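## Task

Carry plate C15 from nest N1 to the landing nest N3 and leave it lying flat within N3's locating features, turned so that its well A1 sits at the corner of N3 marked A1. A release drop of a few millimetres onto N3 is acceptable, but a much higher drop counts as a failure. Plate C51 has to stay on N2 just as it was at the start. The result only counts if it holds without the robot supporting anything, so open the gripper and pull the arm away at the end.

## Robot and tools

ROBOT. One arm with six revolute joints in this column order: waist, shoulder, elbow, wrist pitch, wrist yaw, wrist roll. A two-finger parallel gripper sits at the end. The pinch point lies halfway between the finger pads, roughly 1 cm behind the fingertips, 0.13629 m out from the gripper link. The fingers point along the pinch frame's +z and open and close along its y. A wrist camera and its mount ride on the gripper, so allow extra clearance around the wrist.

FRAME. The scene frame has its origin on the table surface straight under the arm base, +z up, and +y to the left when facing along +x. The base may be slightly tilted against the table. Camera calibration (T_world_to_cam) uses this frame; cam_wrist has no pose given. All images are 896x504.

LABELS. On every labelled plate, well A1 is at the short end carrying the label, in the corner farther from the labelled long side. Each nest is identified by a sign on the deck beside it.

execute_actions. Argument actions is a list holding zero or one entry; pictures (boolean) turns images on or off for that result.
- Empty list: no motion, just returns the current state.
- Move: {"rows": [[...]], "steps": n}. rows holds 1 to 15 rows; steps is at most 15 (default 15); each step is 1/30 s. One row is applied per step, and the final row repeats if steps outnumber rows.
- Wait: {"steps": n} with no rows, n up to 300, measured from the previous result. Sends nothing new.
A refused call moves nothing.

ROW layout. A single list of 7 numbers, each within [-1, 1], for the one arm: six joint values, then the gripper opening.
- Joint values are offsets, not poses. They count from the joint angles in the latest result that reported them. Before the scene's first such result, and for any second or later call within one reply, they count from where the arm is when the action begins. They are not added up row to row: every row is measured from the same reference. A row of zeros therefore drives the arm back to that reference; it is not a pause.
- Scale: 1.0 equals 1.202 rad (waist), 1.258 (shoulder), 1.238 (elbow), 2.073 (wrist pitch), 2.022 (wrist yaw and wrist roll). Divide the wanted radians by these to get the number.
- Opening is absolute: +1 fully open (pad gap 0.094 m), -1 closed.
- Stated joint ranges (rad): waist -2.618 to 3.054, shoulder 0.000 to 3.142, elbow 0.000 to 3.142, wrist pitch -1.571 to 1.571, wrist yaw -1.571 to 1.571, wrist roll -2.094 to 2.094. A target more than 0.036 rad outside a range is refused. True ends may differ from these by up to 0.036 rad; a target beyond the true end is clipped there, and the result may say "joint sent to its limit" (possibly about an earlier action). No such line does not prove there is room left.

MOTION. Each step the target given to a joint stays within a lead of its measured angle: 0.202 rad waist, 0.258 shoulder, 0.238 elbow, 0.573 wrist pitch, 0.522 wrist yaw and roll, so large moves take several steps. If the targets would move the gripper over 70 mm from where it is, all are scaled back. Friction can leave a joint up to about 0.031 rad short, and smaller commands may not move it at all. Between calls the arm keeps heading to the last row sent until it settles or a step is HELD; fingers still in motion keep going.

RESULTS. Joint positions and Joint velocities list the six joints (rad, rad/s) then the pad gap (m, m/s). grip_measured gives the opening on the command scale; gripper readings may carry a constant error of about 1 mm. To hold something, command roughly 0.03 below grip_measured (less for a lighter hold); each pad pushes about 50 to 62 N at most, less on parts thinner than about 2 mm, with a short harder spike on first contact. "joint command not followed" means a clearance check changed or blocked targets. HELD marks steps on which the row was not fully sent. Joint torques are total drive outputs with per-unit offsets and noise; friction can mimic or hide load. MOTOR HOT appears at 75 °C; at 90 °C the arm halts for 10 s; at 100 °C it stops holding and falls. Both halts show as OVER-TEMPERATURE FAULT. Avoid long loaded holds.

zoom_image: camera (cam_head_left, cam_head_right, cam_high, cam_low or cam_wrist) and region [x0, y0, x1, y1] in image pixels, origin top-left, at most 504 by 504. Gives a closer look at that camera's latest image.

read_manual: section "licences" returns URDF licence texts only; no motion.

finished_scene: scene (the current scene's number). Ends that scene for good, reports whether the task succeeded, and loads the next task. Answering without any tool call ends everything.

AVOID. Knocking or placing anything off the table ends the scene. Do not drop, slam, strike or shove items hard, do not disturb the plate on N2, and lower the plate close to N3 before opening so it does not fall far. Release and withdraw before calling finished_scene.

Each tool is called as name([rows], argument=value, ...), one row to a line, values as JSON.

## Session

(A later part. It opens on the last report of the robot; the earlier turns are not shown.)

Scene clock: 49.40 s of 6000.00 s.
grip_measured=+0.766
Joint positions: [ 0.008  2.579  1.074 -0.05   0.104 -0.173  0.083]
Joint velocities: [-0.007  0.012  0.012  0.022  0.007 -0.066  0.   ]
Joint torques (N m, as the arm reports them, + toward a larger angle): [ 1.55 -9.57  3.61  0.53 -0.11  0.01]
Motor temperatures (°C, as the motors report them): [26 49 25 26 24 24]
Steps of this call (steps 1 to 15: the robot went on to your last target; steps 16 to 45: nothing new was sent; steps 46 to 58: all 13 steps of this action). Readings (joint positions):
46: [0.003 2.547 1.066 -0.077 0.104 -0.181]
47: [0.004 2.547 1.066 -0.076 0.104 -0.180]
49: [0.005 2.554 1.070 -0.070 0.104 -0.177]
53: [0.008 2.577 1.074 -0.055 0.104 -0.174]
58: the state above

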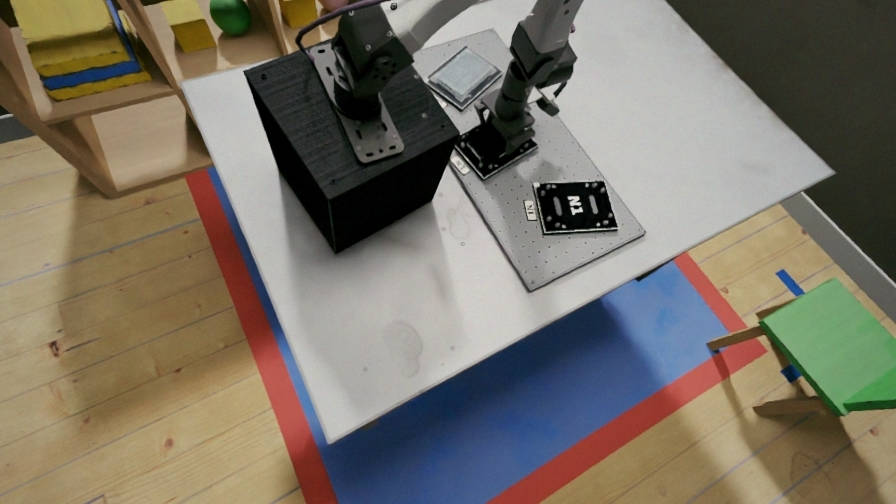

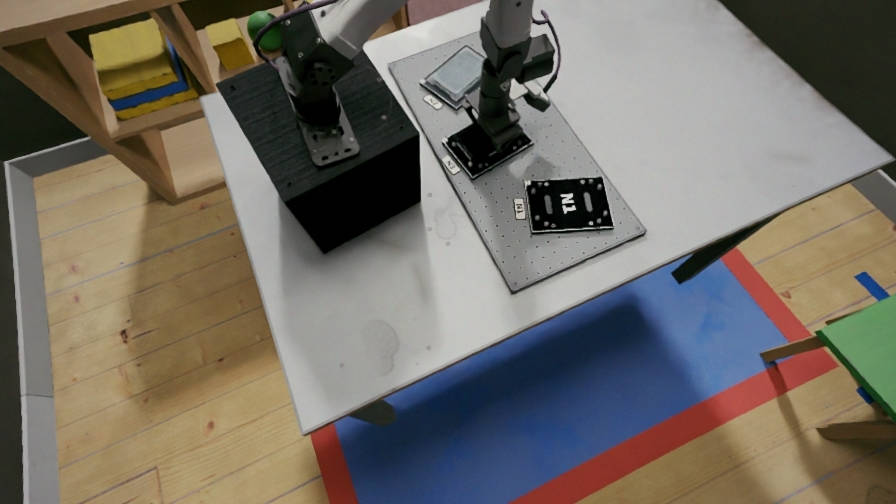

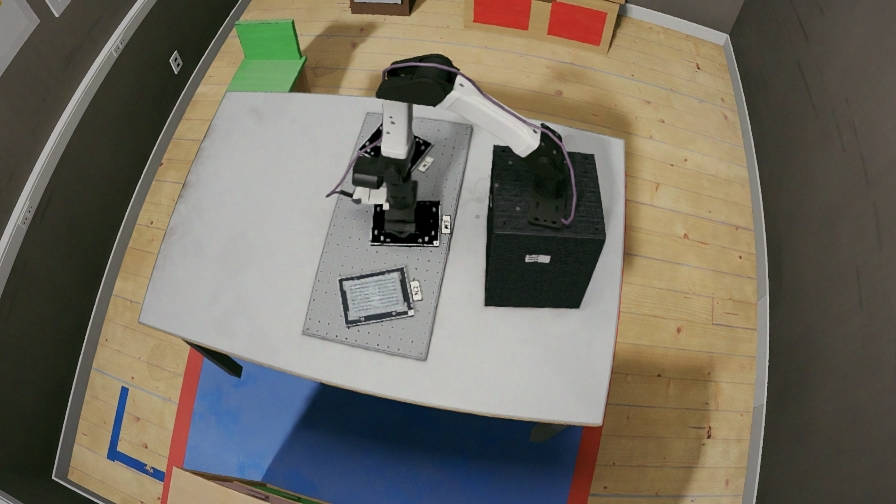

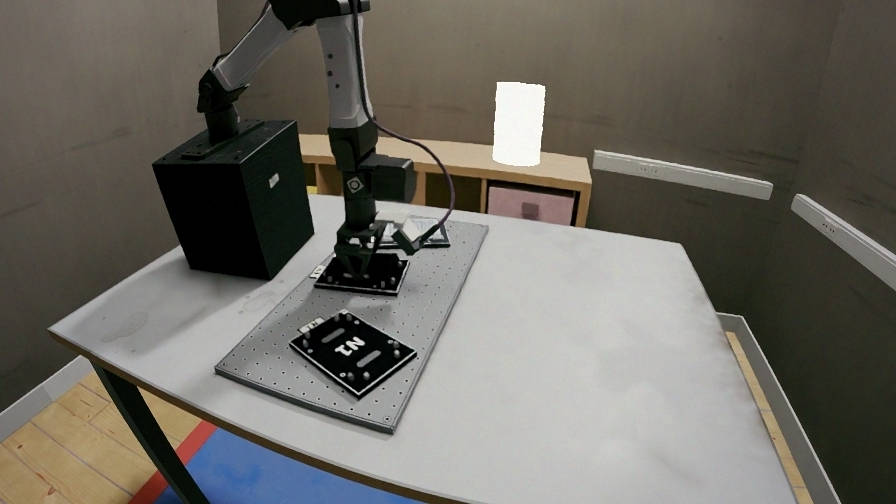

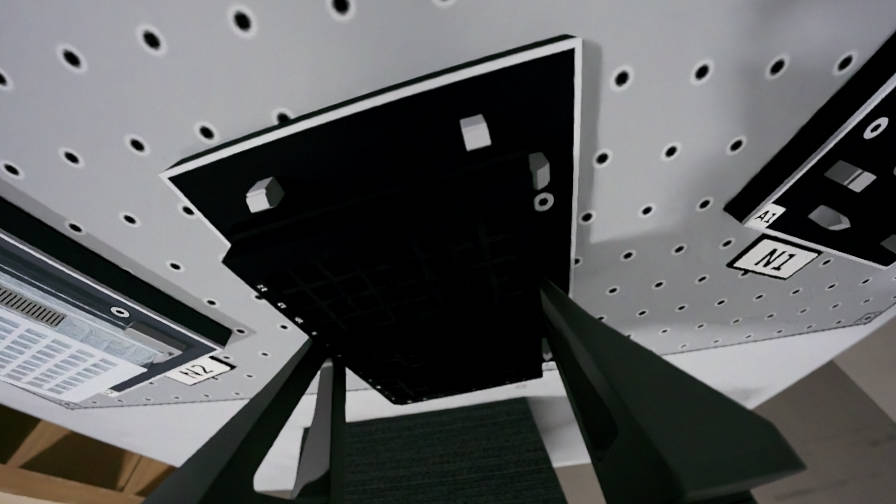

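execute_actions([
  {"rows":[[0,0.016,0.012,0.006,0,0.004,0.745],[0,0.022,0.015,0.009,0,0.004,0.745],[0,0.028,0.018,0.012,0,0.004,0.745],[0,0.033,0.02,0.014,0,0.004,0.745],[0,0.037,0.02,0.016,0,0.004,0.745]],"steps":13},
])

Scene clock: 50.87 s of 6000.00 s.
grip_measured=+0.766
Joint positions: [ 0.008  2.597  1.081 -0.037  0.108 -0.173  0.083]
Joint velocities: [-0.032  0.012  0.002  0.022  0.022  0.022  0.001]
Joint torques (N m, as the arm reports them, + toward a larger angle): [ 1.09 -8.6   3.69  0.65 -0.15 -0.03]
Motor temperatures (°C, as the motors report them): [26 49 25 26 24 24]
Steps of this call (steps 1 to 15: the robot went on to your last target; steps 16 to 31: nothing new was sent; steps 32 to 44: all 13 steps of this action). Readings (joint positions):
32: [0.008 2.579 1.074 -0.050 0.104 -0.173]
33: [0.008 2.579 1.074 -0.049 0.104 -0.173]
35: [0.008 2.585 1.077 -0.044 0.104 -0.173]
39: [0.008 2.597 1.081 -0.037 0.108 -0.173]
44: the state above

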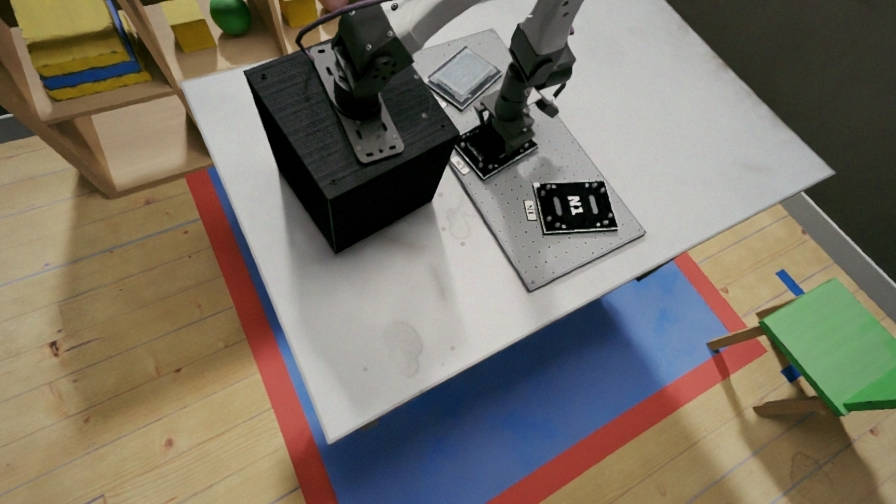

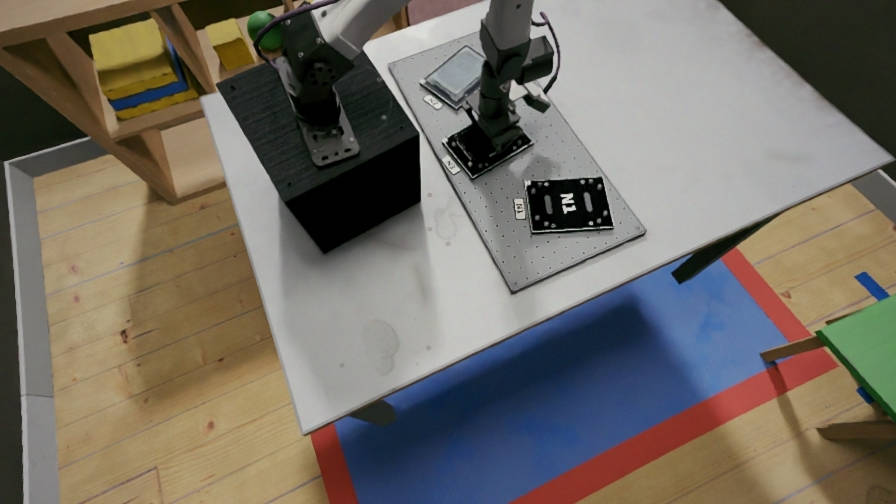

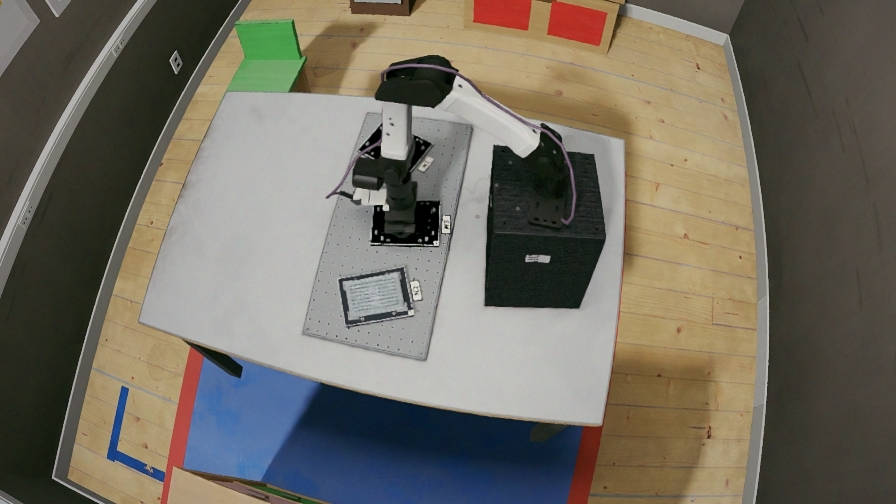

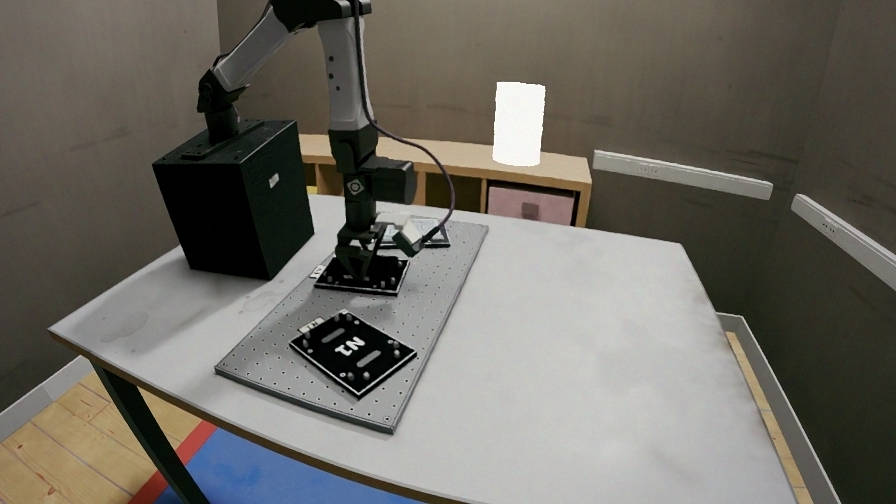

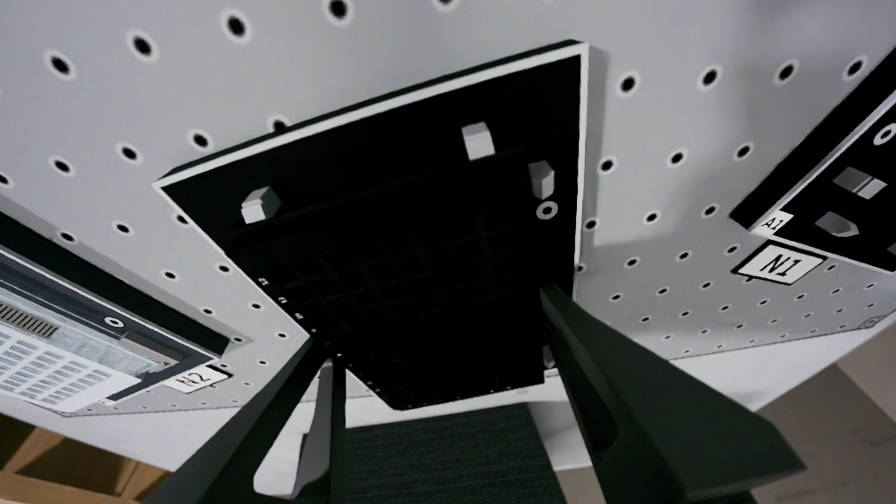

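execute_actions([
  {"rows":[[0,-0.01,0,0,0.005,0,0.745],[0,-0.01,0,0,0.009,0,0.745],[0,-0.01,0,0,0.009,0,0.745],[0,0,0,0,0.009,0,0.745],[0,0.012,0,0.003,0.009,0,0.745],[0,0.018,0,0.005,0.009,0,0.745],[0,0.022,0,0.006,0.009,0,0.745],[0,0.026,0,0.007,0.009,0,0.745]],"steps":14},
])

zoom_image(camera="cam_low", region=[290,220,450,320])

Scene clock: 53.10 s of 6000.00 s.
grip_measured=+0.766
Joint positions: [ 0.008  2.597  1.081 -0.038  0.109 -0.173  0.083]
Joint velocities: [ 0.002 -0.022  0.007 -0.037 -0.022 -0.066 -0.   ]
Joint torques (N m, as the arm reports them, + toward a larger angle): [ 1.1  -8.33  2.33  0.62  0.11 -0.11]
Motor temperatures (°C, as the motors report them): [26 48 25 26 24 24]
Steps of this call (steps 1 to 15: the robot went on to your last target; steps 16 to 53: nothing new was sent; steps 54 to 67: all 14 steps of this action). Readings (joint positions):
54: [0.008 2.597 1.081 -0.038 0.108 -0.173]
55: [0.008 2.597 1.081 -0.038 0.109 -0.173]
57: [0.008 2.597 1.081 -0.038 0.109 -0.173]
61: [0.008 2.597 1.081 -0.038 0.109 -0.173]
67: the state above

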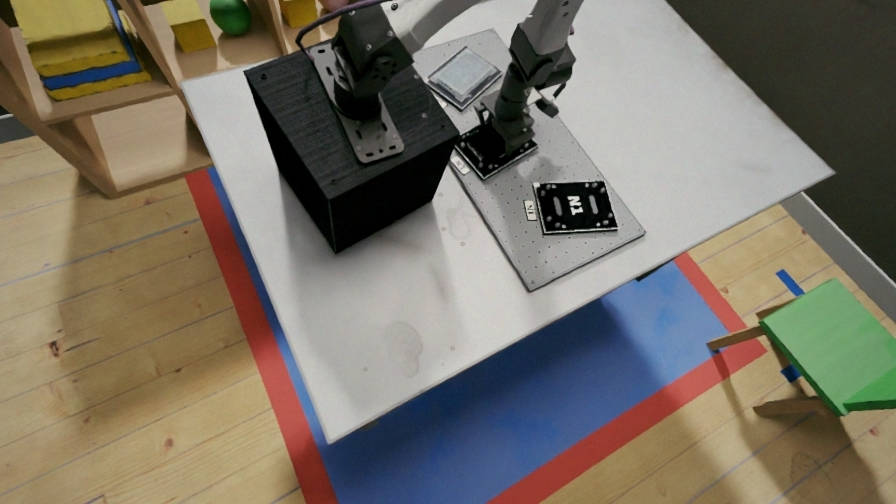

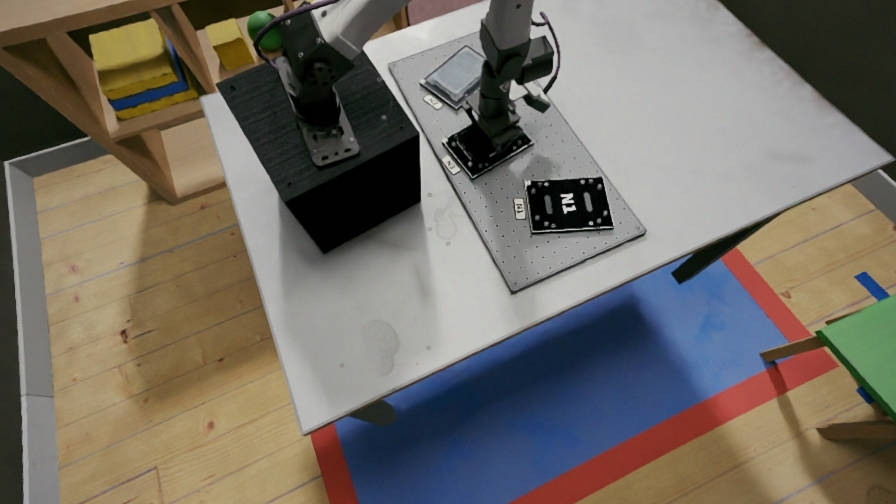

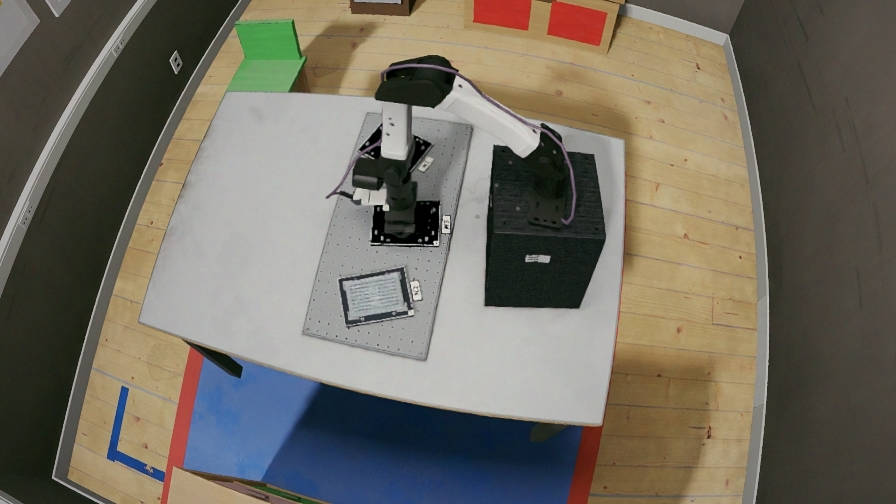

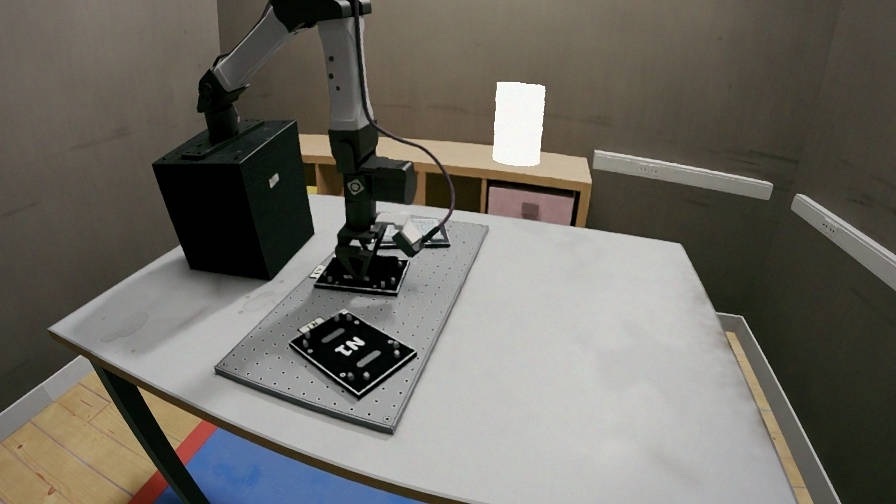

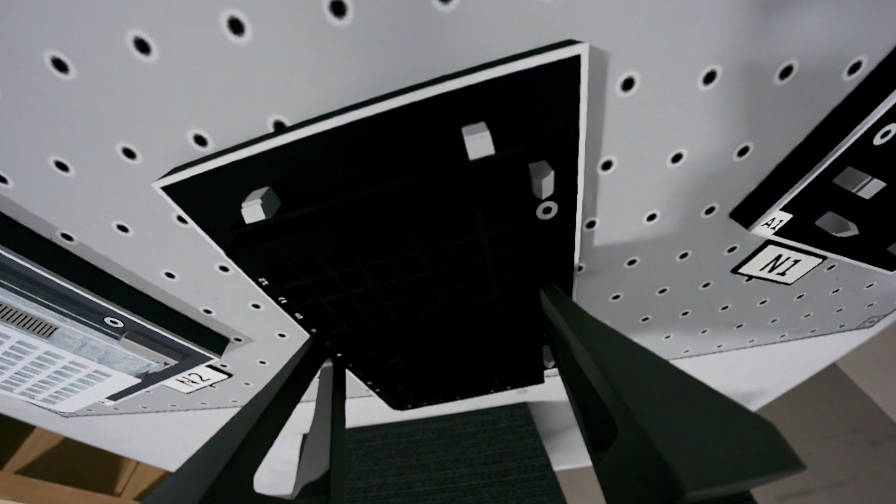

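Region (290, 220, 450, 320) of cam_low's 896x504 image, scaled by 3.150, with more detail than that image has; it fills the top 315 rows of this view, and the rest is white.

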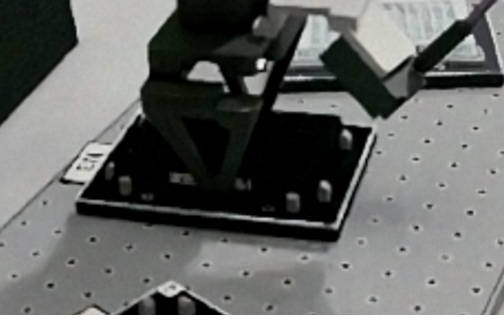

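execute_actions([
  {"rows":[[0,0,0,0,0,0,0.78],[0,0,0,0,0,0,0.82],[0,0,0,0,0,0,0.9],[0,0,0,0,0,0,1],[0,0,0,0,0,0,1],[0,0,0,0,0,0,1],[0,-0.03,0,0,0,0,1],[0,-0.06,0,-0.015,0,0,1],[0,-0.09,0,-0.03,0,0,1],[0,-0.12,0,-0.045,0,0,1],[0,-0.14,0,-0.06,0,0,1]],"steps":15},
])

zoom_image(camera="cam_low", region=[290,220,450,320])

zoom_image(camera="cam_head_left", region=[430,90,570,190])

Scene clock: 54.87 s of 6000.00 s.
grip_measured=+1.000
Joint positions: [ 0.009  2.43   1.081 -0.121  0.109 -0.173  0.094]
Joint velocities: [ 0.002 -0.32   0.007 -0.066 -0.051 -0.007  0.   ]
Joint torques (N m, as the arm reports them, + toward a larger angle): [  1.06 -10.3    3.44   0.2   -0.09  -0.12]
Motor temperatures (°C, as the motors report them): [26 48 25 26 24 24]
Steps of this call (steps 1 to 15: the robot went on to your last target; steps 16 to 38: nothing new was sent; steps 39 to 53: all 15 steps of this action). Readings (joint positions):
39: [0.008 2.597 1.081 -0.038 0.109 -0.173]
40: [0.008 2.597 1.081 -0.038 0.109 -0.173]
42: [0.008 2.597 1.081 -0.038 0.109 -0.173]
46: [0.009 2.589 1.081 -0.044 0.109 -0.173]
53: the state above

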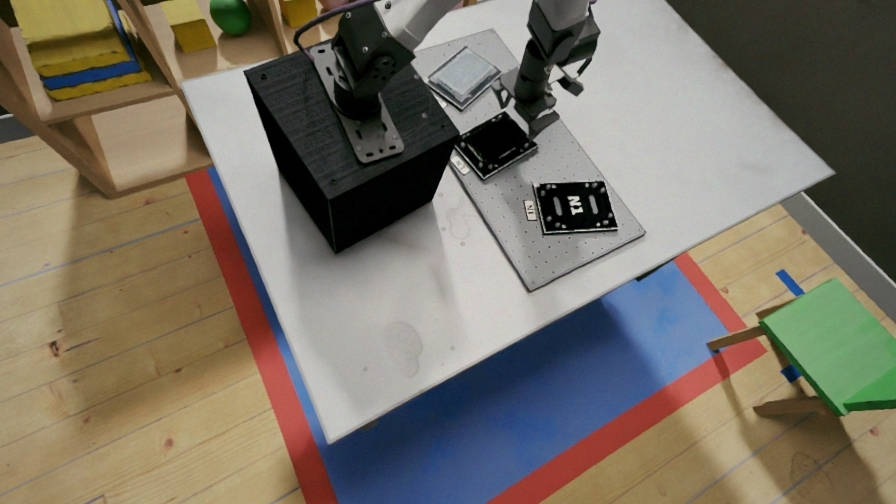

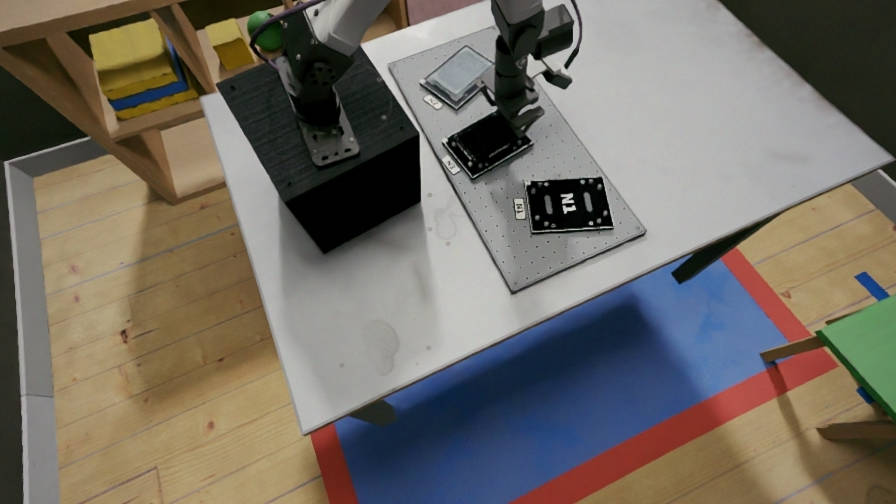

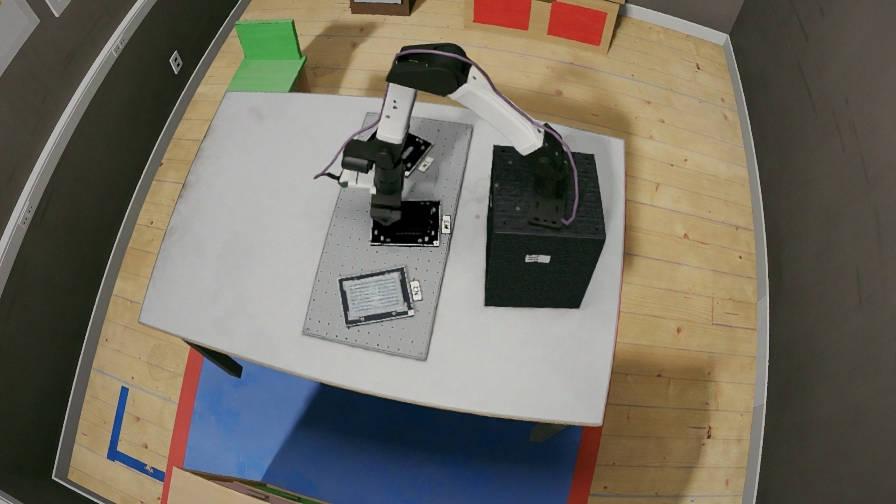

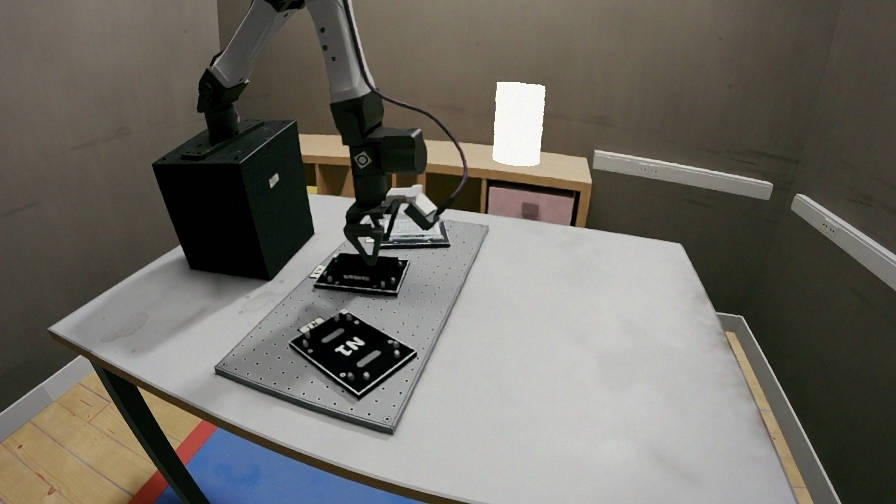

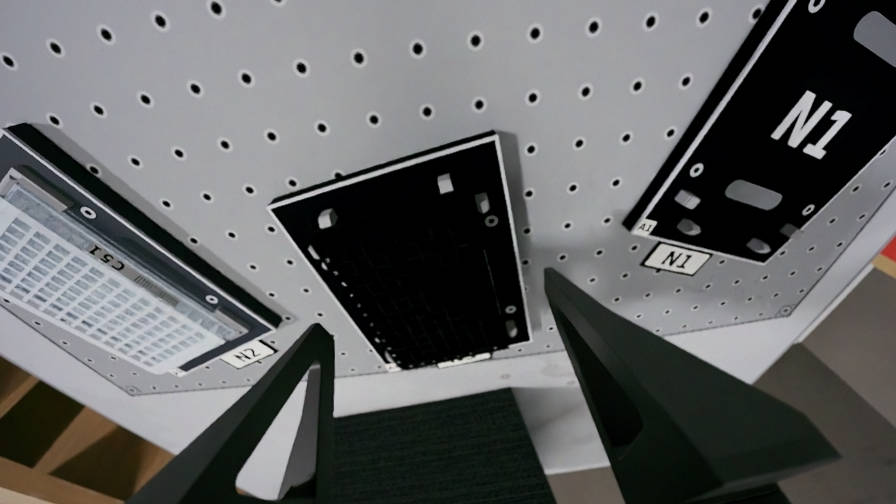

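Region (290, 220, 450, 320) of cam_low's 896x504 image, scaled by 3.150, with more detail than that image has; it fills the top 315 rows of this view, and the rest is white.

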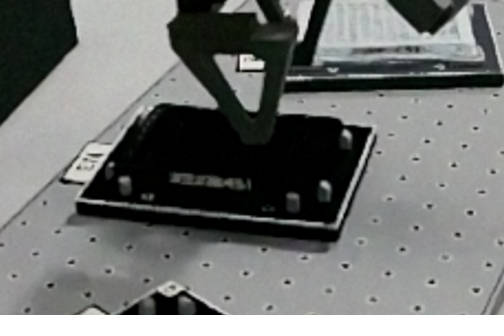

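Region (430, 90, 570, 190) of cam_head_left's 896x504 image, scaled by 3.600, with more detail than that image has; it fills the top 360 rows of this view, and the rest is white.

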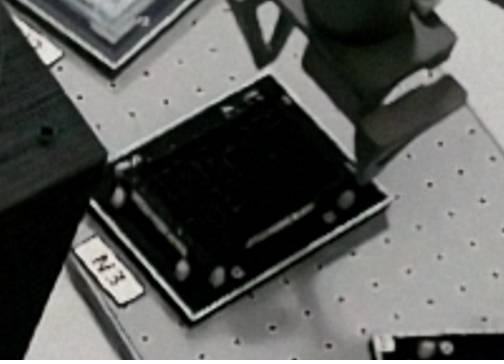

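Seated, labels correct.

finished_scene(scene=2)

The scene is finished: the task was done.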